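# Move the parcel from the cart into the desk's letter tray

## Task

Take the parcel off the cart and set it down in the letter tray on the desk, completely within the tray's walls. Open the gripper and back the robot away afterwards. The parcel must stay there without the robot holding it, and the robot must not topple or be left leaning.

## Robot and tools

ROBOT. A LinearBot: an omnidirectional wheeled base with a column about 1.75 m high. A carriage moves up and down it through lift_m (0 to 1 m) and carries two identical six-joint arms, each with a two-finger gripper. The arm bases sit at roughly 0.57 m + lift_m above the floor, and carriage parts hang about 0.15 m lower. A hand reaches about 0.78 m from its shoulder but only about 0.38 m below the arm base. A hand is about 0.16 m long and 0.1 m wide (0.14 m when open). Parked joints 1 to 6 are 0, 0.05, 0.05, 1.45, 0, 0. With both arms parked the robot is about 0.95 m wide and 0.7 m long. There are three cameras: carriage_camera, fixed and tilted about 20 degrees down, and left_wrist_camera and right_wrist_camera, which look past the fingertips. All images are 896x504, and calibration intrinsics and extrinsics are supplied.

FRAMES. Base frame: origin on the floor below the base centre, x forward, y left, z up. The left_hand and right_hand readings give the point between each hand's finger pads in this frame, with quat_wxyz. The hand's z axis runs along the fingers, and the fingers open along its y axis. The odometry frame is the base frame at the start. base_odometry counts wheel rotation, so wheel slip shows up as travel. Heading is positive to the left, in the range -3.142 to 3.142.

execute_actions. Argument actions is a list holding at most one action. An empty list only reports state and images. An action may contain base, joints or both, and they start together. base holds exactly one relative move from where the base currently is: translate_m (metres, forward positive, -2 to 2), strafe_m (metres, left positive, -2 to 2) or rotate_rad (radians, counter-clockwise/left positive, -6.3 to 6.3). joints is a dictionary of absolute targets by name:
- lift_m: 0 to 1 m.
- left_joint1_rad / right_joint1_rad: -2.617 to 3.054. Yaw about vertical; 0 is forward, positive is left.
- joint2: 0 to 3.141. Shoulder; 0 is upper arm back and level, 1.57 upright, 3.14 forward and level.
- joint3: 0 to 3.141. Elbow; 0 folded, 3.14 straight.
- joint4: -1.57 to 1.57. Wrist pitch; positive lifts the fingertips.
- joint5: -1.57 to 1.57. Wrist yaw; positive swings the fingertips to the RIGHT.
- joint6: -2.094 to 2.094. Roll; positive is clockwise viewed from the forearm.
- left_gripper_m / right_gripper_m: 0 to 0.093 m gap between the pads.
Arm joints move at up to 1.8 rad/s (joints 1-3) and 2.7 rad/s (joints 4-6), and no action runs longer than 15 s. A joint or base not named in an action may still be driving toward its earlier target. An unknown key or an out-of-range value rejects the whole call, and nothing moves. Optional cameras: a list of camera names or "all" (the default); [] returns no images. The pictures line lists the order of the images.

wait: seconds, 0 to 10. Commands nothing new and returns state and images.

zoom_image: camera plus region [x0, y0, x1, y1] in pixels of that camera's latest full image, with the origin at the top-left. The region is at most 504x504.

read_manual: optional section, only "licences". Returns licence text and moves nothing.

finished_scene: scene (integer). Ends the scene for good, so the parcel must already rest in the tray with the robot clear of it.

RESULT LINES. base_status and joint_status report how each commanded motion ended:
- done: for the base this means the wheels turned the commanded amount, even if they slipped; a 1-2 mm move can stop short and still read done.
- off_target: came to rest away from the target and may still be pushing. A gripper holding an object usually shows this.
- contact_stop / time_out: the old target is dropped and the joint holds where it stopped.
- joint command not followed: a self-collision check blocked that arm's targets, often with a cause: line. The gripper still moves, and the named joints read not_followed. The blocked targets may be retried later. To recover, first move only that arm well away from the other, then the other arm in a later call.
- on_its_own: what this call did not command; "held at" is the held target, not the actual position.
- motor_effort: percent of maximum, positive toward higher joint values, with the peak in brackets. These readings are noisy and biased. If lift effort keeps falling while the lift lowers, a hand or its load is resting on something. A drive_wheels value at rest that is higher than after a free move means the base is pressing on something.
- Motor temperatures: per arm, in joint order. MOTOR HOT appears from 75 °C. At 90 °C that arm halts for 10 s; at 100 °C the arm goes limp and falls. Both show as OVER-TEMPERATURE FAULT, and the stopped keys read limit_stop_at_motor_heat; resend those targets. Outstretched arms and held loads heat up quickly, even while you are thinking.
- ARM HIT: an arm struck the robot hard.

CAUTIONS. Drives stop on contact only after the hit, late or sometimes not at all. Arms are not monitored during turns, and the base can roll about 0.3 m further after an arm touches something. After a blocked drive, back off about 0.2 m along the same path (or turn back), repeating if needed; a first retreat may itself stop for no reason. The base can slide under a table edge until the column hits it, and reversing into an edge can tip the robot. Arms and grippers have no contact stop: they keep pressing and snap to their target once free. Hand readings are less accurate at long reach. A level hand sags 10-17 cm under 1 kg, and a straight arm may not lift 1 kg. Grip force is roughly 45-60 N per pad. The robot can fall over and cannot recover, and no reading shows a lean, only the images. Falling is most likely with the carriage high, arms extended, a load held, while pulling, or on a sudden stop; about 1.5 kg in each of two forward-stretched hands can tip it. Never let the arms collide or press on each other. While you compose a reply the robot keeps its last command. Loose objects may occasionally get a brief push. Avoid drops, slips, slams and hard pushes.

Each tool is called after "Request:" by a JSON object that holds its "method" and its "body".

## Session

Request:
{"method": "execute_actions", "body": {"actions": [], "cameras": ["carriage_camera"]}}

Scene clock: 0.00 s.
Motor temperatures (°C, as the motors report them): left_arm=[30 38 31 32 28 29] | right_arm=[30 30 30 30 28 30]
base_odometry: x=+0.000 y=+0.000 heading=+0.000 (m, m, rad; odometry frame)
base_status: not commanded
joint_positions: lift_m=+0.299 left_joint1_rad=+0.020 left_joint2_rad=+0.060 left_joint3_rad=+0.058 left_joint4_rad=+1.485 left_joint5_rad=+0.011 left_joint6_rad=+0.014 left_gripper_m=+0.095 right_joint1_rad=+0.016 right_joint2_rad=+0.053 right_joint3_rad=+0.053 right_joint4_rad=+1.445 right_joint5_rad=+0.025 right_joint6_rad=-0.023 right_gripper_m=+0.095
joint_status: not commanded
motor_effort: lift_m=+21 drive_wheels=-1 (%)
left_hand: x=+0.2870 y=+0.3350 z=+1.3334 quat_wxyz=(+0.999, +0.005, +0.044, +0.017) (m; base frame)
right_hand: x=+0.2961 y=-0.3401 z=+1.3309 quat_wxyz=(+0.998, +0.011, +0.063, -0.004) (m; base frame)
pictures: carriage_camera
camera_calibration (this result's frames):
carriage_camera: T_world_to_cam=[[0.0146519, -0.998107, 0.0597306, -0.083942], [-0.395401, -0.0606515, -0.916504, 1.26932], [0.918392, -0.010189, -0.395541, 0.371259], [0, 0, 0, 1]] pos_world=[0.162157, -0.00301448, 1.31519]
Images, in order (width x height): carriage_camera 896x504.

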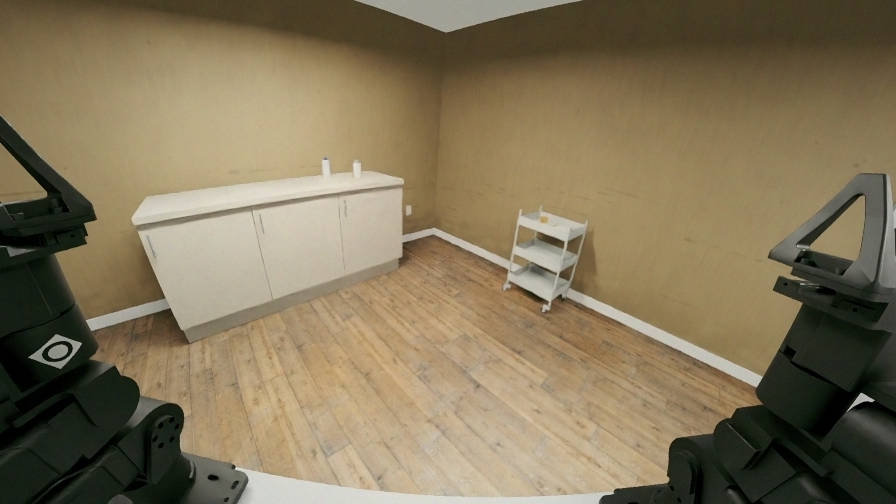

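Request:
{"method": "execute_actions", "body": {"actions": [{"base":{"rotate_rad":-0.53},"joints":{"lift_m":0.45}}], "cameras": ["carriage_camera"]}}

Request:
{"method": "execute_actions", "body": {"actions": [{"base":{"translate_m":1.6}}], "cameras": ["carriage_camera"]}}

Scene clock: 17.73 s.
Motor temperatures (°C, as the motors report them): left_arm=[30 37 33 32 28 29] | right_arm=[30 31 31 30 28 30]
base_odometry: x=+0.000 y=+0.000 heading=-0.529 (m, m, rad; odometry frame)
base_status: done
joint_positions: lift_m=+0.450 left_joint1_rad=+0.020 left_joint2_rad=+0.060 left_joint3_rad=+0.058 left_joint4_rad=+1.485 left_joint5_rad=+0.011 left_joint6_rad=+0.014 left_gripper_m=+0.095 right_joint1_rad=+0.016 right_joint2_rad=+0.053 right_joint3_rad=+0.053 right_joint4_rad=+1.444 right_joint5_rad=+0.025 right_joint6_rad=-0.023 right_gripper_m=+0.095
joint_status: all done
motor_effort: lift_m=+24(28) drive_wheels=+11(17) (%)
left_hand: x=+0.2870 y=+0.3350 z=+1.4838 quat_wxyz=(+0.999, +0.005, +0.044, +0.017) (m; base frame)
right_hand: x=+0.2963 y=-0.3401 z=+1.4812 quat_wxyz=(+0.998, +0.011, +0.063, -0.004) (m; base frame)
pictures: carriage_camera
camera_calibration (this result's frames):
carriage_camera: T_world_to_cam=[[0.0146519, -0.998107, 0.0597306, -0.0929244], [-0.395401, -0.0606515, -0.916504, 1.40714], [0.918392, -0.010189, -0.395541, 0.430742], [0, 0, 0, 1]] pos_world=[0.162157, -0.00301448, 1.46558]
Images, in order (width x height): carriage_camera 896x504.

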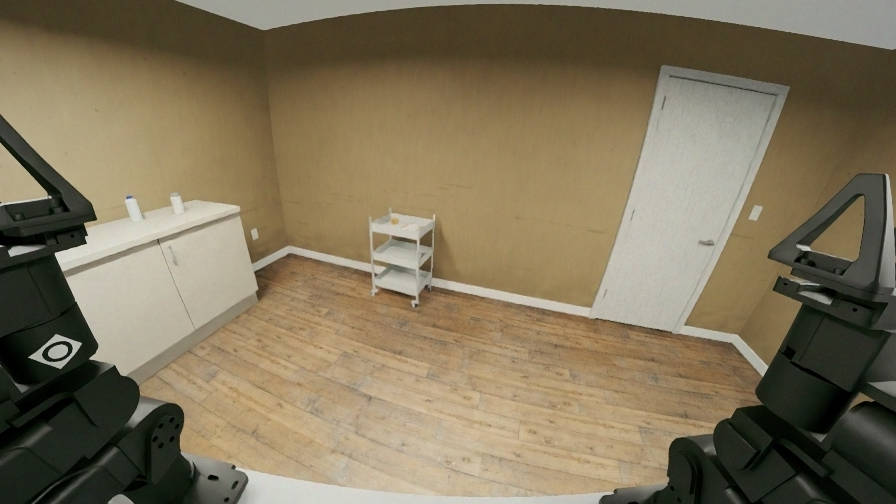

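Scene clock: 23.33 s.
Motor temperatures (°C, as the motors report them): left_arm=[30 37 33 32 28 29] | right_arm=[30 31 31 30 28 30]
base_odometry: x=+1.379 y=-0.812 heading=-0.531 (m, m, rad; odometry frame)
base_status: done
joint_positions: lift_m=+0.450 left_joint1_rad=+0.020 left_joint2_rad=+0.060 left_joint3_rad=+0.058 left_joint4_rad=+1.486 left_joint5_rad=+0.011 left_joint6_rad=+0.014 left_gripper_m=+0.095 right_joint1_rad=+0.016 right_joint2_rad=+0.053 right_joint3_rad=+0.053 right_joint4_rad=+1.444 right_joint5_rad=+0.025 right_joint6_rad=-0.023 right_gripper_m=+0.095
joint_status: not commanded
motor_effort: lift_m=+24(24) drive_wheels=-9(25) (%)
left_hand: x=+0.2868 y=+0.3350 z=+1.4838 quat_wxyz=(+0.999, +0.005, +0.043, +0.017) (m; base frame)
right_hand: x=+0.2963 y=-0.3401 z=+1.4812 quat_wxyz=(+0.998, +0.011, +0.063, -0.004) (m; base frame)
pictures: carriage_camera
camera_calibration (this result's frames):
carriage_camera: T_world_to_cam=[[0.0146519, -0.998107, 0.0597306, -0.0929244], [-0.395401, -0.0606515, -0.916504, 1.40714], [0.918392, -0.010189, -0.395541, 0.430742], [0, 0, 0, 1]] pos_world=[0.162157, -0.00301448, 1.46558]
Images, in order (width x height): carriage_camera 896x504.

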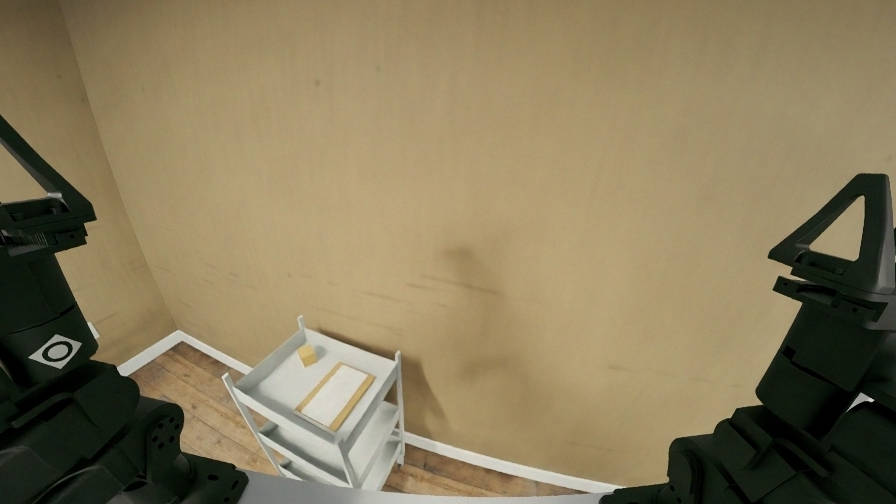

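Request:
{"method": "execute_actions", "body": {"actions": [{"base":{"strafe_m":0.2},"joints":{"left_joint1_rad":0,"left_joint2_rad":2.72,"left_joint3_rad":2.07,"left_joint4_rad":-0.9,"left_joint5_rad":0}}], "cameras": []}}

Request:
{"method": "execute_actions", "body": {"actions": [{"base":{"translate_m":0.1},"joints":{"lift_m":0.38}}], "cameras": ["carriage_camera","left_wrist_camera"]}}

Scene clock: 38.23 s.
Motor temperatures (°C, as the motors report them): left_arm=[30 38 34 32 28 29] | right_arm=[30 31 32 30 28 30]
base_odometry: x=+1.481 y=-0.639 heading=-0.532 (m, m, rad; odometry frame)
base_status: done
joint_positions: lift_m=+0.450 left_joint1_rad=+0.009 left_joint2_rad=+2.728 left_joint3_rad=+2.046 left_joint4_rad=-0.893 left_joint5_rad=+0.005 left_joint6_rad=+0.014 left_gripper_m=+0.095 right_joint1_rad=+0.016 right_joint2_rad=+0.053 right_joint3_rad=+0.053 right_joint4_rad=+1.445 right_joint5_rad=+0.025 right_joint6_rad=-0.023 right_gripper_m=+0.095
joint_status: all done
motor_effort: lift_m=+24(24) drive_wheels=-2(13) (%)
left_hand: x=+0.7528 y=+0.3398 z=+0.9159 quat_wxyz=(-0.002, +0.003, +1.000, -0.003) (m; base frame)
right_hand: x=+0.2961 y=-0.3401 z=+1.4813 quat_wxyz=(+0.998, +0.011, +0.063, -0.004) (m; base frame)
pictures: none
No camera images: the call's "cameras" was empty. Leave "cameras" out to get every camera's image.

Scene clock: 39.77 s.
Motor temperatures (°C, as the motors report them): left_arm=[30 39 34 32 28 29] | right_arm=[30 31 32 30 28 30]
base_odometry: x=+1.567 y=-0.690 heading=-0.531 (m, m, rad; odometry frame)
base_status: done
joint_positions: lift_m=+0.380 left_joint1_rad=+0.007 left_joint2_rad=+2.727 left_joint3_rad=+2.055 left_joint4_rad=-0.900 left_joint5_rad=+0.005 left_joint6_rad=+0.014 left_gripper_m=+0.095 right_joint1_rad=+0.016 right_joint2_rad=+0.053 right_joint3_rad=+0.053 right_joint4_rad=+1.444 right_joint5_rad=+0.025 right_joint6_rad=-0.023 right_gripper_m=+0.095
joint_status: all done
motor_effort: lift_m=+19(20) drive_wheels=-5(13) (%)
left_hand: x=+0.7544 y=+0.3389 z=+0.8488 quat_wxyz=(-0.001, +0.003, +1.000, -0.003) (m; base frame)
right_hand: x=+0.2963 y=-0.3401 z=+1.4119 quat_wxyz=(+0.998, +0.011, +0.063, -0.004) (m; base frame)
pictures: carriage_camera, left_wrist_camera
camera_calibration (this result's frames):
carriage_camera: T_world_to_cam=[[0.0146519, -0.998107, 0.0597306, -0.0887761], [-0.395401, -0.0606515, -0.916504, 1.34349], [0.918392, -0.010189, -0.395541, 0.403271], [0, 0, 0, 1]] pos_world=[0.162157, -0.00301448, 1.39613]
left_wrist_camera: T_world_to_cam=[[0.0371237, -0.998566, 0.0385629, 0.281681], [-0.762432, -0.00335657, 0.64706, 0.0333718], [-0.646003, -0.0534228, -0.761463, 1.27306], [0, 0, 0, 1]] pos_world=[0.837387, 0.3494, 0.936933]
Images, in order (width x height): carriage_camera 896x504, left_wrist_camera 896x504.

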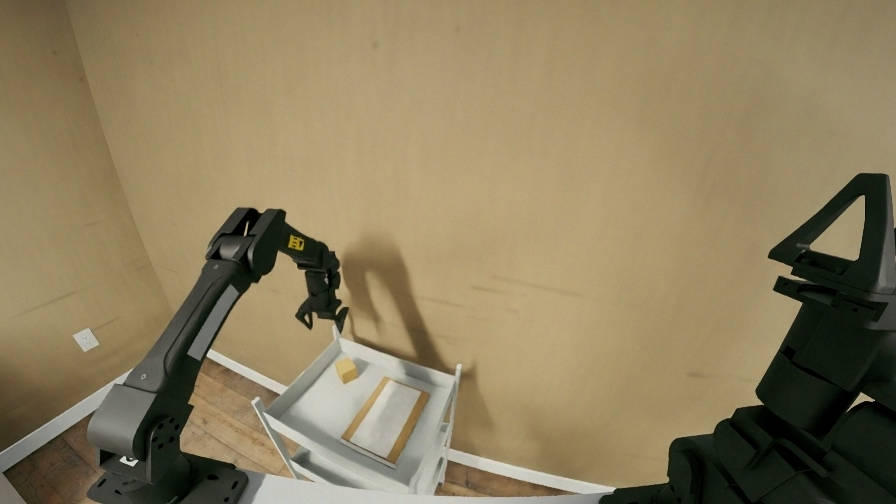

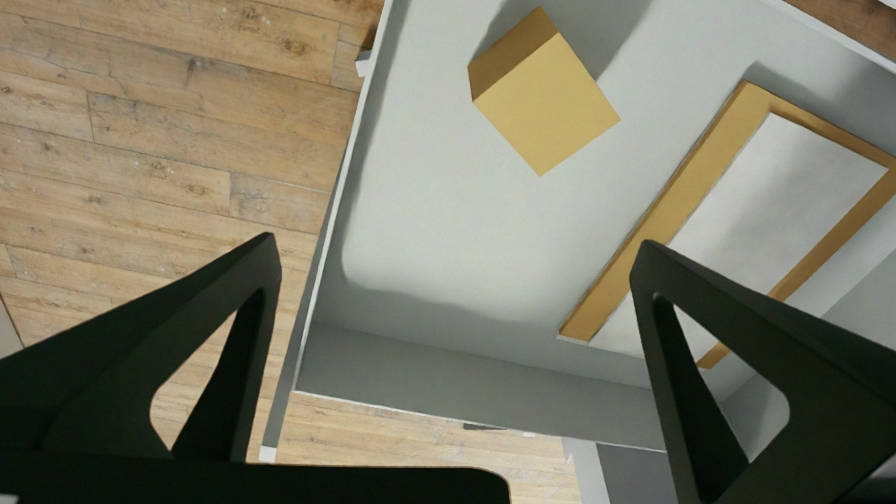

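Request:
{"method": "execute_actions", "body": {"actions": [{"base":{"translate_m":0.02},"joints":{"lift_m":0.29,"left_joint1_rad":-0.11,"left_joint6_rad":0.69}}], "cameras": ["carriage_camera","left_wrist_camera"]}}

Scene clock: 53.70 s.
Motor temperatures (°C, as the motors report them): left_arm=[30 47 35 32 28 29] | right_arm=[30 32 33 30 28 30]
base_odometry: x=+1.585 y=-0.699 heading=-0.530 (m, m, rad; odometry frame)
base_status: done
joint_positions: lift_m=+0.290 left_joint1_rad=-0.117 left_joint2_rad=+2.724 left_joint3_rad=+2.055 left_joint4_rad=-0.899 left_joint5_rad=+0.002 left_joint6_rad=+0.680 left_gripper_m=+0.095 right_joint1_rad=+0.016 right_joint2_rad=+0.053 right_joint3_rad=+0.053 right_joint4_rad=+1.444 right_joint5_rad=+0.025 right_joint6_rad=-0.023 right_gripper_m=+0.095
joint_status: all done
motor_effort: lift_m=+19(19) drive_wheels=-5(15) (%)
left_hand: x=+0.7517 y=+0.2788 z=+0.7601 quat_wxyz=(+0.001, +0.388, +0.922, -0.001) (m; base frame)
right_hand: x=+0.2962 y=-0.3401 z=+1.3219 quat_wxyz=(+0.998, +0.011, +0.063, -0.004) (m; base frame)
pictures: carriage_camera, left_wrist_camera
camera_calibration (this result's frames):
carriage_camera: T_world_to_cam=[[0.0146519, -0.998107, 0.0597306, -0.083403], [-0.395401, -0.0606515, -0.916504, 1.26104], [0.918392, -0.010189, -0.395541, 0.36769], [0, 0, 0, 1]] pos_world=[0.162157, -0.00301448, 1.30617]
left_wrist_camera: T_world_to_cam=[[-0.683177, -0.729463, 0.0339685, 0.695183], [-0.543214, 0.538733, 0.643961, -0.225034], [-0.488045, 0.421487, -0.764304, 0.951605], [0, 0, 0, 1]] pos_world=[0.817118, 0.227254, 0.848614]
Images, in order (width x height): carriage_camera 896x504, left_wrist_camera 896x504.

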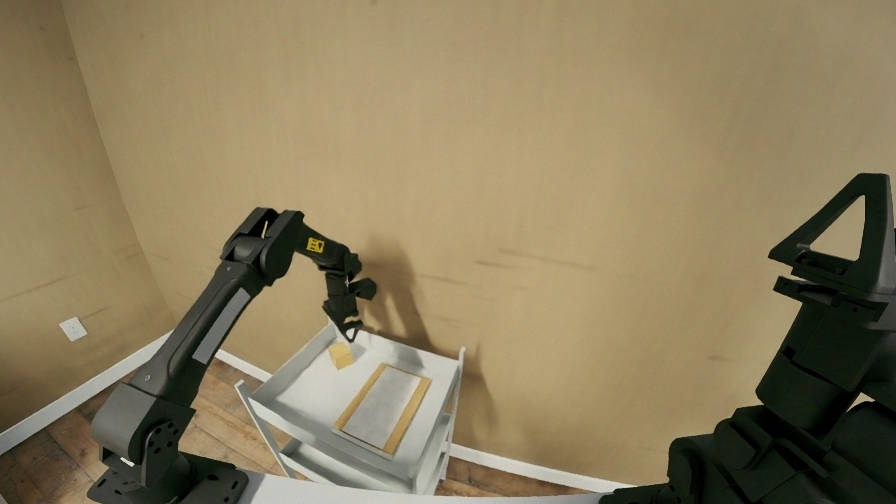

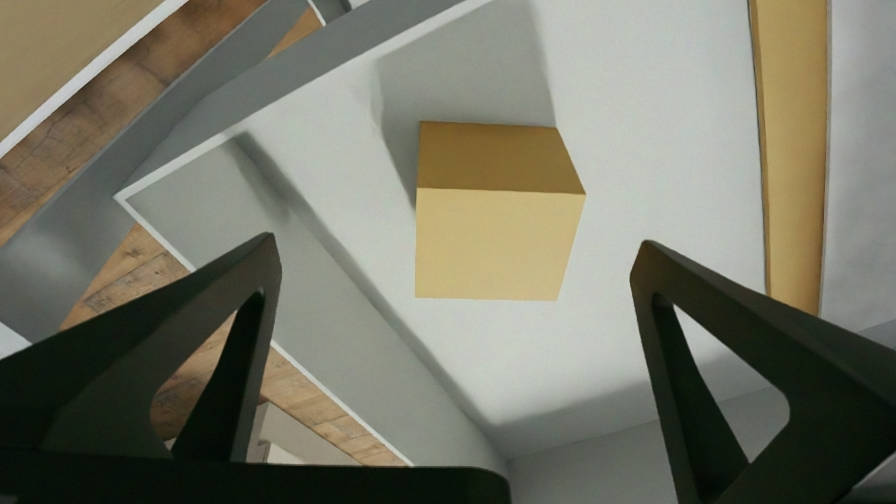

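Request:
{"method": "execute_actions", "body": {"actions": [{"base":{"translate_m":-0.037},"joints":{"lift_m":0.25,"left_joint1_rad":-0.085}}], "cameras": ["left_wrist_camera"]}}

Scene clock: 61.30 s.
Motor temperatures (°C, as the motors report them): left_arm=[30 50 35 32 28 29] | right_arm=[30 32 33 30 28 30]
base_odometry: x=+1.553 y=-0.681 heading=-0.531 (m, m, rad; odometry frame)
base_status: done
joint_positions: lift_m=+0.250 left_joint1_rad=-0.087 left_joint2_rad=+2.727 left_joint3_rad=+2.055 left_joint4_rad=-0.898 left_joint5_rad=+0.002 left_joint6_rad=+0.680 left_gripper_m=+0.095 right_joint1_rad=+0.016 right_joint2_rad=+0.053 right_joint3_rad=+0.053 right_joint4_rad=+1.443 right_joint5_rad=+0.025 right_joint6_rad=-0.023 right_gripper_m=+0.095
joint_status: all done
motor_effort: lift_m=+19(19) drive_wheels=+7(10) (%)
left_hand: x=+0.7530 y=+0.2934 z=+0.7188 quat_wxyz=(+0.001, +0.374, +0.927, -0.001) (m; base frame)
right_hand: x=+0.2966 y=-0.3401 z=+1.2818 quat_wxyz=(+0.998, +0.011, +0.064, -0.004) (m; base frame)
pictures: left_wrist_camera
camera_calibration (this result's frames):
left_wrist_camera: T_world_to_cam=[[-0.661133, -0.749468, 0.0346478, 0.696825], [-0.558267, 0.522269, 0.64465, -0.18994], [-0.50124, 0.406856, -0.763693, 0.928272], [0, 0, 0, 1]] pos_world=[0.819944, 0.243775, 0.807215]
Images, in order (width x height): left_wrist_camera 896x504.

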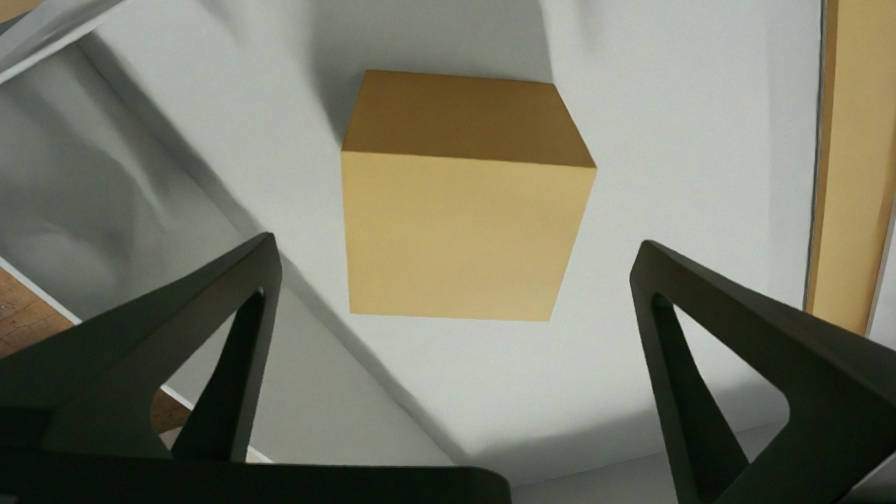

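Request:
{"method": "execute_actions", "body": {"actions": [{"joints":{"lift_m":0.208,"left_gripper_m":0.082}}], "cameras": ["left_wrist_camera"]}}

Request:
{"method": "execute_actions", "body": {"actions": [{"joints":{"left_gripper_m":0.04}}], "cameras": ["left_wrist_camera"]}}

Scene clock: 67.03 s.
Motor temperatures (°C, as the motors report them): left_arm=[30 52 35 32 28 29] | right_arm=[30 32 33 30 28 30]
base_odometry: x=+1.553 y=-0.681 heading=-0.531 (m, m, rad; odometry frame)
base_status: not commanded
joint_positions: lift_m=+0.208 left_joint1_rad=-0.087 left_joint2_rad=+2.727 left_joint3_rad=+2.055 left_joint4_rad=-0.899 left_joint5_rad=+0.002 left_joint6_rad=+0.680 left_gripper_m=+0.082 right_joint1_rad=+0.016 right_joint2_rad=+0.053 right_joint3_rad=+0.053 right_joint4_rad=+1.443 right_joint5_rad=+0.025 right_joint6_rad=-0.023 right_gripper_m=+0.095
joint_status: all done
motor_effort: lift_m=+18(18) drive_wheels=+6(7) (%)
left_hand: x=+0.7527 y=+0.2934 z=+0.6768 quat_wxyz=(+0.000, +0.374, +0.927, -0.001) (m; base frame)
right_hand: x=+0.2966 y=-0.3401 z=+1.2399 quat_wxyz=(+0.998, +0.011, +0.064, -0.004) (m; base frame)
pictures: left_wrist_camera
camera_calibration (this result's frames):
left_wrist_camera: T_world_to_cam=[[-0.661093, -0.749472, 0.0353271, 0.697622], [-0.557531, 0.522205, 0.645338, -0.164083], [-0.50211, 0.406932, -0.76308, 0.896323], [0, 0, 0, 1]] pos_world=[0.819765, 0.243791, 0.76521]
Images, in order (width x height): left_wrist_camera 896x504.

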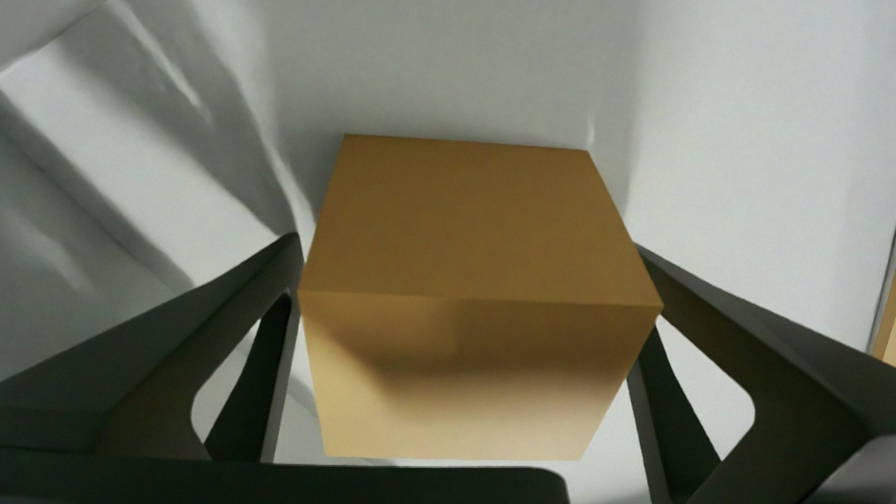

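Scene clock: 67.60 s.
Motor temperatures (°C, as the motors report them): left_arm=[30 52 35 32 28 29] | right_arm=[30 32 33 30 28 30]
base_odometry: x=+1.553 y=-0.681 heading=-0.531 (m, m, rad; odometry frame)
base_status: not commanded
joint_positions: lift_m=+0.208 left_joint1_rad=-0.087 left_joint2_rad=+2.727 left_joint3_rad=+2.055 left_joint4_rad=-0.899 left_joint5_rad=+0.002 left_joint6_rad=+0.680 left_gripper_m=+0.055 right_joint1_rad=+0.016 right_joint2_rad=+0.053 right_joint3_rad=+0.053 right_joint4_rad=+1.443 right_joint5_rad=+0.025 right_joint6_rad=-0.023 right_gripper_m=+0.095
joint_status: left_gripper_m off_target (ended at +0.055, target +0.040)
motor_effort: lift_m=+18(18) drive_wheels=+7(7) (%)
left_hand: x=+0.7527 y=+0.2934 z=+0.6768 quat_wxyz=(+0.000, +0.374, +0.927, -0.001) (m; base frame)
right_hand: x=+0.2966 y=-0.3401 z=+1.2399 quat_wxyz=(+0.998, +0.011, +0.064, -0.004) (m; base frame)
pictures: left_wrist_camera
camera_calibration (this result's frames):
left_wrist_camera: T_world_to_cam=[[-0.661093, -0.749472, 0.0353271, 0.697622], [-0.557531, 0.522205, 0.645338, -0.164083], [-0.50211, 0.406932, -0.76308, 0.896323], [0, 0, 0, 1]] pos_world=[0.819765, 0.243791, 0.76521]
Images, in order (width x height): left_wrist_camera 896x504.

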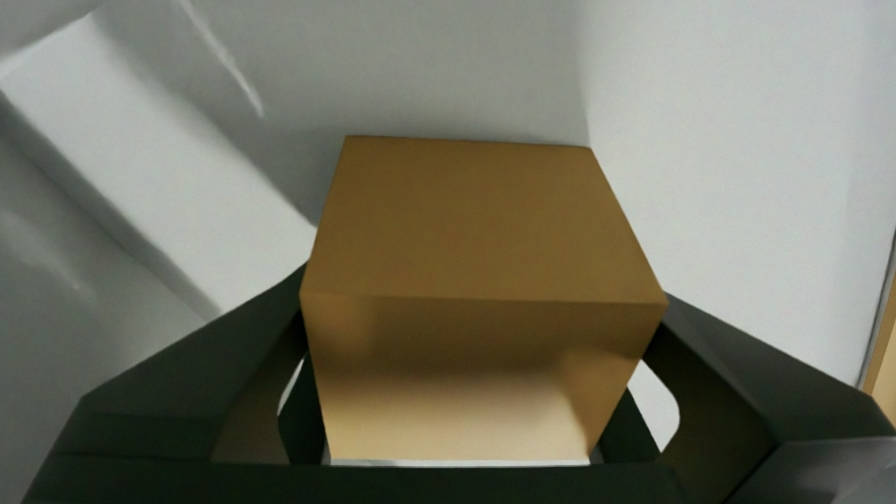

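Request:
{"method": "execute_actions", "body": {"actions": [{"joints":{"lift_m":0.45}}], "cameras": []}}

Request:
{"method": "execute_actions", "body": {"actions": [{"base":{"translate_m":-0.8},"joints":{"left_gripper_m":0.04,"left_joint1_rad":0,"left_joint2_rad":1.9,"left_joint3_rad":1.0,"left_joint4_rad":-0.67,"left_joint6_rad":0}}], "cameras": []}}

Request:
{"method": "execute_actions", "body": {"actions": [{"base":{"rotate_rad":-1.95}}], "cameras": ["carriage_camera","left_wrist_camera"]}}

Scene clock: 79.60 s.
Motor temperatures (°C, as the motors report them): left_arm=[30 56 36 32 28 29] | right_arm=[30 32 33 30 28 30]
base_odometry: x=+1.553 y=-0.681 heading=-0.531 (m, m, rad; odometry frame)
base_status: not commanded
joint_positions: lift_m=+0.450 left_joint1_rad=-0.087 left_joint2_rad=+2.717 left_joint3_rad=+2.055 left_joint4_rad=-0.900 left_joint5_rad=+0.002 left_joint6_rad=+0.680 left_gripper_m=+0.055 right_joint1_rad=+0.016 right_joint2_rad=+0.053 right_joint3_rad=+0.053 right_joint4_rad=+1.443 right_joint5_rad=+0.025 right_joint6_rad=-0.023 right_gripper_m=+0.095
joint_status: all done
motor_effort: lift_m=+24(29) drive_wheels=+6(7) (%)
left_hand: x=+0.7550 y=+0.2932 z=+0.9231 quat_wxyz=(+0.005, +0.374, +0.927, +0.000) (m; base frame)
right_hand: x=+0.2966 y=-0.3401 z=+1.4813 quat_wxyz=(+0.998, +0.011, +0.064, -0.004) (m; base frame)
pictures: none
No camera images: the call's "cameras" was empty. Leave "cameras" out to get every camera's image.

Scene clock: 83.47 s.
Motor temperatures (°C, as the motors report them): left_arm=[30 55 35 32 28 29] | right_arm=[30 32 33 30 28 30]
base_odometry: x=+0.863 y=-0.276 heading=-0.531 (m, m, rad; odometry frame)
base_status: done
joint_positions: lift_m=+0.450 left_joint1_rad=+0.007 left_joint2_rad=+1.912 left_joint3_rad=+1.013 left_joint4_rad=-0.666 left_joint5_rad=+0.000 left_joint6_rad=+0.010 left_gripper_m=+0.055 right_joint1_rad=+0.016 right_joint2_rad=+0.053 right_joint3_rad=+0.053 right_joint4_rad=+1.442 right_joint5_rad=+0.025 right_joint6_rad=-0.023 right_gripper_m=+0.095
joint_status: left_gripper_m off_target (ended at +0.055, target +0.040); the others done
motor_effort: lift_m=+24(24) drive_wheels=+0(15) (%)
left_hand: x=+0.5732 y=+0.3386 z=+1.0119 quat_wxyz=(+0.003, +0.001, +1.000, +0.000) (m; base frame)
right_hand: x=+0.2967 y=-0.3401 z=+1.4813 quat_wxyz=(+0.998, +0.011, +0.064, -0.004) (m; base frame)
pictures: none
No camera images: the call's "cameras" was empty. Leave "cameras" out to get every camera's image.

Scene clock: 86.90 s.
Motor temperatures (°C, as the motors report them): left_arm=[30 54 35 32 28 29] | right_arm=[30 32 33 30 28 30]
base_odometry: x=+0.863 y=-0.276 heading=-2.480 (m, m, rad; odometry frame)
base_status: done
joint_positions: lift_m=+0.450 left_joint1_rad=+0.007 left_joint2_rad=+1.912 left_joint3_rad=+1.013 left_joint4_rad=-0.665 left_joint5_rad=+0.000 left_joint6_rad=+0.010 left_gripper_m=+0.055 right_joint1_rad=+0.016 right_joint2_rad=+0.053 right_joint3_rad=+0.053 right_joint4_rad=+1.442 right_joint5_rad=+0.025 right_joint6_rad=-0.023 right_gripper_m=+0.095
joint_status: not commanded
motor_effort: lift_m=+24(24) drive_wheels=+9(19) (%)
left_hand: x=+0.5735 y=+0.3386 z=+1.0119 quat_wxyz=(+0.003, +0.001, +1.000, +0.000) (m; base frame)
right_hand: x=+0.2968 y=-0.3401 z=+1.4813 quat_wxyz=(+0.998, +0.011, +0.064, -0.004) (m; base frame)
pictures: carriage_camera, left_wrist_camera
camera_calibration (this result's frames):
carriage_camera: T_world_to_cam=[[0.0146519, -0.998107, 0.0597306, -0.0929249], [-0.395401, -0.0606515, -0.916504, 1.40715], [0.918392, -0.010189, -0.395541, 0.430745], [0, 0, 0, 1]] pos_world=[0.162157, -0.00301448, 1.46558]
left_wrist_camera: T_world_to_cam=[[0.0414206, -0.998567, 0.0338787, 0.284096], [-0.767529, -0.0100919, 0.640934, -0.198676], [-0.639674, -0.0525508, -0.766848, 1.28196], [0, 0, 0, 1]] pos_world=[0.655778, 0.349052, 1.10078]
Images, in order (width x height): carriage_camera 896x504, left_wrist_camera 896x504.

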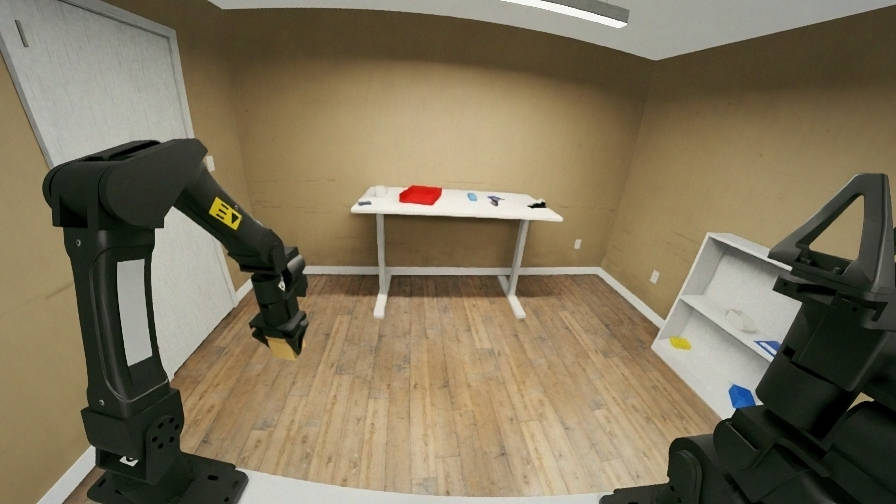

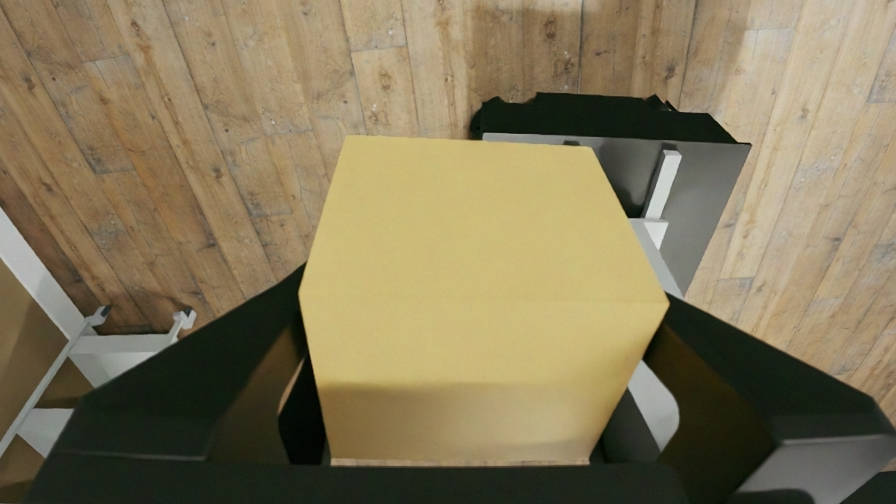

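Request:
{"method": "execute_actions", "body": {"actions": [{"base":{"translate_m":1.2},"joints":{"lift_m":0.7}}], "cameras": ["carriage_camera"]}}

Scene clock: 96.33 s.
Motor temperatures (°C, as the motors report them): left_arm=[30 52 35 32 28 29] | right_arm=[30 32 33 30 28 30]
base_odometry: x=-0.086 y=-1.011 heading=-2.482 (m, m, rad; odometry frame)
base_status: done
joint_positions: lift_m=+0.700 left_joint1_rad=+0.007 left_joint2_rad=+1.902 left_joint3_rad=+1.012 left_joint4_rad=-0.669 left_joint5_rad=+0.000 left_joint6_rad=+0.010 left_gripper_m=+0.055 right_joint1_rad=+0.016 right_joint2_rad=+0.053 right_joint3_rad=+0.053 right_joint4_rad=+1.443 right_joint5_rad=+0.025 right_joint6_rad=-0.023 right_gripper_m=+0.095
joint_status: all done
motor_effort: lift_m=+24(28) drive_wheels=-10(25) (%)
left_hand: x=+0.5736 y=+0.3386 z=+1.2646 quat_wxyz=(+0.006, +0.001, +1.000, +0.000) (m; base frame)
right_hand: x=+0.2966 y=-0.3401 z=+1.7313 quat_wxyz=(+0.998, +0.011, +0.064, -0.004) (m; base frame)
pictures: carriage_camera
camera_calibration (this result's frames):
carriage_camera: T_world_to_cam=[[0.0146519, -0.998107, 0.0597306, -0.107857], [-0.395401, -0.0606515, -0.916504, 1.63626], [0.918392, -0.010189, -0.395541, 0.529624], [0, 0, 0, 1]] pos_world=[0.162157, -0.00301448, 1.71557]
Images, in order (width x height): carriage_camera 896x504.

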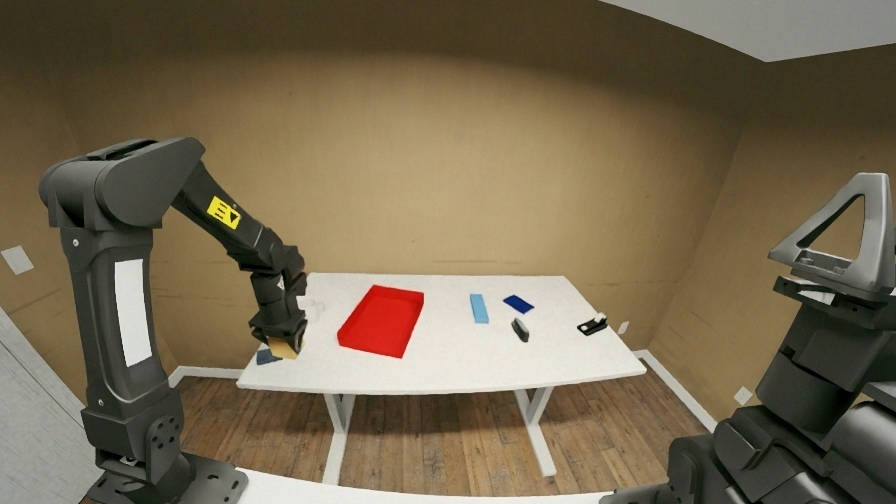

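Request:
{"method": "execute_actions", "body": {"actions": [{"base":{"translate_m":0.28},"joints":{"left_gripper_m":0.04,"left_joint1_rad":-0.15,"left_joint2_rad":2.62,"left_joint3_rad":1.87,"left_joint4_rad":-0.8,"left_joint6_rad":0.15,"lift_m":0.66}}], "cameras": ["carriage_camera","left_wrist_camera"]}}

Scene clock: 106.43 s.
Motor temperatures (°C, as the motors report them): left_arm=[30 51 35 32 28 29] | right_arm=[30 32 33 30 28 30]
base_odometry: x=-0.307 y=-1.183 heading=-2.483 (m, m, rad; odometry frame)
base_status: done
joint_positions: lift_m=+0.660 left_joint1_rad=-0.154 left_joint2_rad=+2.622 left_joint3_rad=+1.853 left_joint4_rad=-0.801 left_joint5_rad=+0.001 left_joint6_rad=+0.142 left_gripper_m=+0.055 right_joint1_rad=+0.016 right_joint2_rad=+0.053 right_joint3_rad=+0.054 right_joint4_rad=+1.444 right_joint5_rad=+0.025 right_joint6_rad=-0.023 right_gripper_m=+0.095
joint_status: left_gripper_m off_target (ended at +0.055, target +0.040); the others done
motor_effort: lift_m=+19(18) drive_wheels=-8(20) (%)
left_hand: x=+0.7257 y=+0.2644 z=+1.1319 quat_wxyz=(+0.001, +0.148, +0.989, +0.000) (m; base frame)
right_hand: x=+0.2960 y=-0.3401 z=+1.6921 quat_wxyz=(+0.998, +0.011, +0.063, -0.004) (m; base frame)
pictures: carriage_camera, left_wrist_camera
camera_calibration (this result's frames):
carriage_camera: T_world_to_cam=[[0.0146519, -0.998107, 0.0597306, -0.105501], [-0.395401, -0.0606515, -0.916504, 1.60012], [0.918392, -0.010189, -0.395541, 0.514026], [0, 0, 0, 1]] pos_world=[0.162157, -0.00301448, 1.67613]
left_wrist_camera: T_world_to_cam=[[-0.249285, -0.967836, 0.0339097, 0.402426], [-0.734062, 0.211679, 0.645248, -0.247372], [-0.631672, 0.135959, -0.763221, 1.40765], [0, 0, 0, 1]] pos_world=[0.807906, 0.250464, 1.22032]
Images, in order (width x height): carriage_camera 896x504, left_wrist_camera 896x504.

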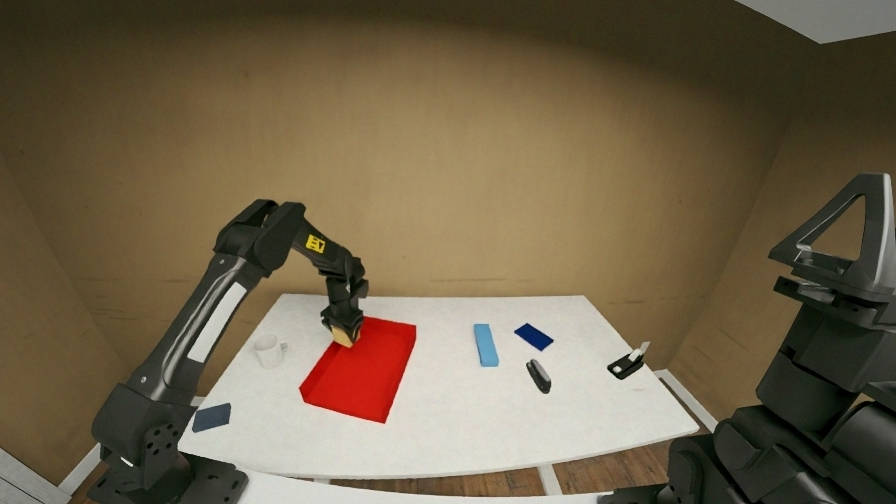

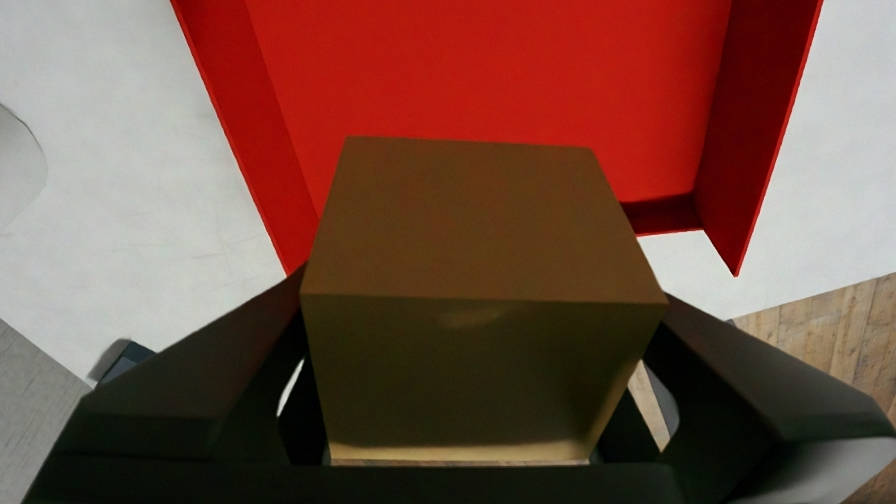

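Slightly left of centre; nudge right and lower.

Request:
{"method": "execute_actions", "body": {"actions": [{"joints":{"left_joint1_rad":-0.2,"left_joint6_rad":0.1,"lift_m":0.58}}], "cameras": ["carriage_camera","left_wrist_camera"]}}

Scene clock: 114.07 s.
Motor temperatures (°C, as the motors report them): left_arm=[30 53 35 32 28 29] | right_arm=[30 32 34 30 28 30]
base_odometry: x=-0.307 y=-1.183 heading=-2.483 (m, m, rad; odometry frame)
base_status: not commanded
joint_positions: lift_m=+0.580 left_joint1_rad=-0.202 left_joint2_rad=+2.629 left_joint3_rad=+1.853 left_joint4_rad=-0.800 left_joint5_rad=+0.001 left_joint6_rad=+0.106 left_gripper_m=+0.055 right_joint1_rad=+0.016 right_joint2_rad=+0.053 right_joint3_rad=+0.054 right_joint4_rad=+1.444 right_joint5_rad=+0.025 right_joint6_rad=-0.023 right_gripper_m=+0.095
joint_status: all done
motor_effort: lift_m=+18(18) drive_wheels=-7(8) (%)
left_hand: x=+0.7204 y=+0.2429 z=+1.0491 quat_wxyz=(-0.002, +0.153, +0.988, +0.000) (m; base frame)
right_hand: x=+0.2960 y=-0.3401 z=+1.6122 quat_wxyz=(+0.998, +0.011, +0.063, -0.004) (m; base frame)
pictures: carriage_camera, left_wrist_camera
camera_calibration (this result's frames):
carriage_camera: T_world_to_cam=[[0.0146519, -0.998107, 0.0597306, -0.100725], [-0.395401, -0.0606515, -0.916504, 1.52684], [0.918392, -0.010189, -0.395541, 0.482401], [0, 0, 0, 1]] pos_world=[0.162157, -0.00301448, 1.59618]
left_wrist_camera: T_world_to_cam=[[-0.260152, -0.964958, 0.0343055, 0.38985], [-0.72794, 0.219346, 0.649608, -0.204094], [-0.634369, 0.144024, -0.759495, 1.34007], [0, 0, 0, 1]] pos_world=[0.802954, 0.227953, 1.13699]
Images, in order (width x height): carriage_camera 896x504, left_wrist_camera 896x504.

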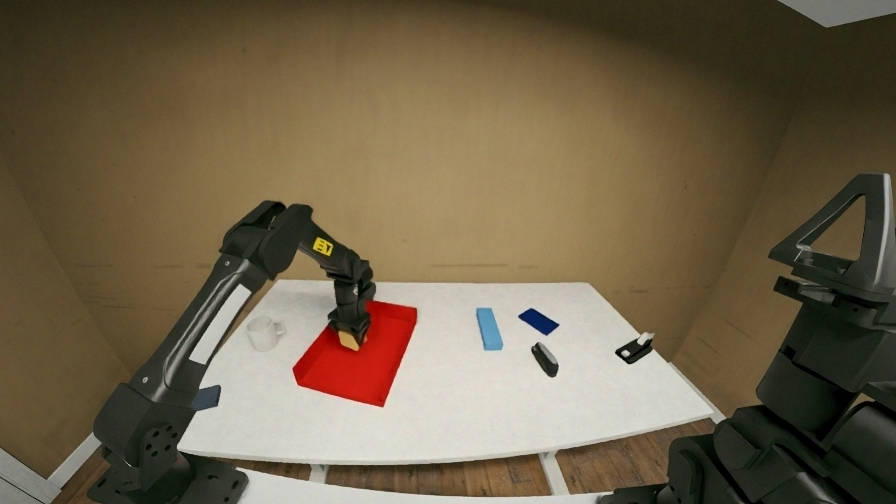

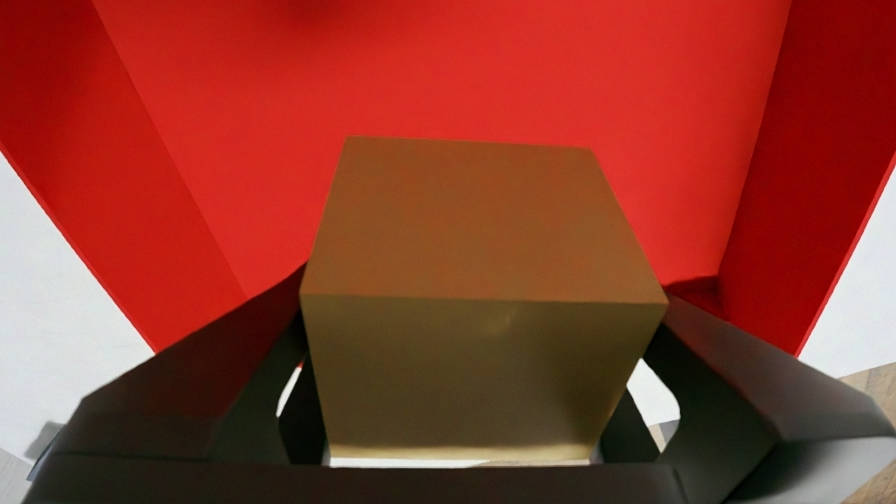

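Request:
{"method": "execute_actions", "body": {"actions": [{"joints":{"lift_m":0.53}}], "cameras": ["left_wrist_camera"]}}

Scene clock: 120.63 s.
Motor temperatures (°C, as the motors report them): left_arm=[30 55 36 32 28 29] | right_arm=[30 32 34 30 28 30]
base_odometry: x=-0.307 y=-1.183 heading=-2.483 (m, m, rad; odometry frame)
base_status: not commanded
joint_positions: lift_m=+0.530 left_joint1_rad=-0.202 left_joint2_rad=+2.630 left_joint3_rad=+1.853 left_joint4_rad=-0.801 left_joint5_rad=+0.001 left_joint6_rad=+0.106 left_gripper_m=+0.055 right_joint1_rad=+0.016 right_joint2_rad=+0.053 right_joint3_rad=+0.054 right_joint4_rad=+1.444 right_joint5_rad=+0.025 right_joint6_rad=-0.023 right_gripper_m=+0.095
joint_status: all done
motor_effort: lift_m=+18(18) drive_wheels=-7(10) (%)
left_hand: x=+0.7199 y=+0.2430 z=+0.9984 quat_wxyz=(-0.003, +0.153, +0.988, +0.000) (m; base frame)
right_hand: x=+0.2960 y=-0.3401 z=+1.5621 quat_wxyz=(+0.998, +0.011, +0.063, -0.004) (m; base frame)
pictures: left_wrist_camera
camera_calibration (this result's frames):
left_wrist_camera: T_world_to_cam=[[-0.260088, -0.964971, 0.0344229, 0.3914], [-0.726725, 0.219098, 0.651051, -0.173777], [-0.635787, 0.144314, -0.758253, 1.30098], [0, 0, 0, 1]] pos_world=[0.80266, 0.228013, 1.08614]
Images, in order (width x height): left_wrist_camera 896x504.

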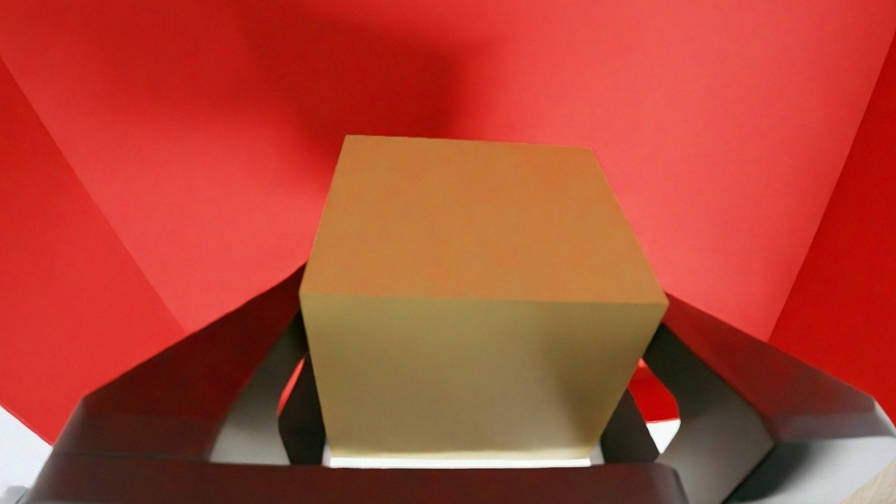

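Request:
{"method": "execute_actions", "body": {"actions": [{"joints":{"lift_m":0.507}}], "cameras": ["left_wrist_camera"]}}

Scene clock: 124.00 s.
Motor temperatures (°C, as the motors report them): left_arm=[30 56 36 32 28 29] | right_arm=[30 32 34 30 28 30]
base_odometry: x=-0.307 y=-1.183 heading=-2.483 (m, m, rad; odometry frame)
base_status: not commanded
joint_positions: lift_m=+0.507 left_joint1_rad=-0.202 left_joint2_rad=+2.628 left_joint3_rad=+1.853 left_joint4_rad=-0.801 left_joint5_rad=+0.001 left_joint6_rad=+0.106 left_gripper_m=+0.055 right_joint1_rad=+0.016 right_joint2_rad=+0.053 right_joint3_rad=+0.054 right_joint4_rad=+1.444 right_joint5_rad=+0.025 right_joint6_rad=-0.023 right_gripper_m=+0.095
joint_status: all done
motor_effort: lift_m=+18(20) drive_wheels=-8(10) (%)
left_hand: x=+0.7204 y=+0.2429 z=+0.9762 quat_wxyz=(-0.002, +0.153, +0.988, +0.000) (m; base frame)
right_hand: x=+0.2960 y=-0.3401 z=+1.5392 quat_wxyz=(+0.998, +0.011, +0.063, -0.004) (m; base frame)
pictures: left_wrist_camera
camera_calibration (this result's frames):
left_wrist_camera: T_world_to_cam=[[-0.260152, -0.964958, 0.0343055, 0.392349], [-0.72794, 0.219346, 0.649608, -0.156782], [-0.634369, 0.144024, -0.759495, 1.28476], [0, 0, 0, 1]] pos_world=[0.802954, 0.227953, 1.06415]
Images, in order (width x height): left_wrist_camera 896x504.

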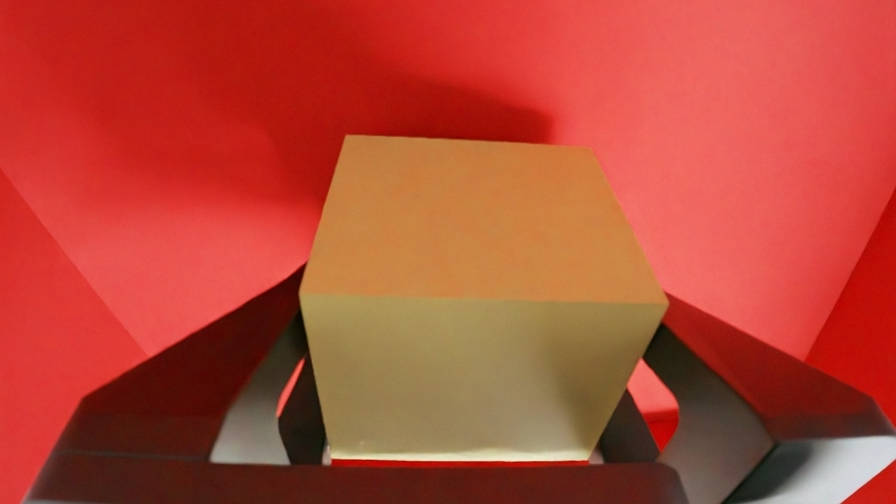

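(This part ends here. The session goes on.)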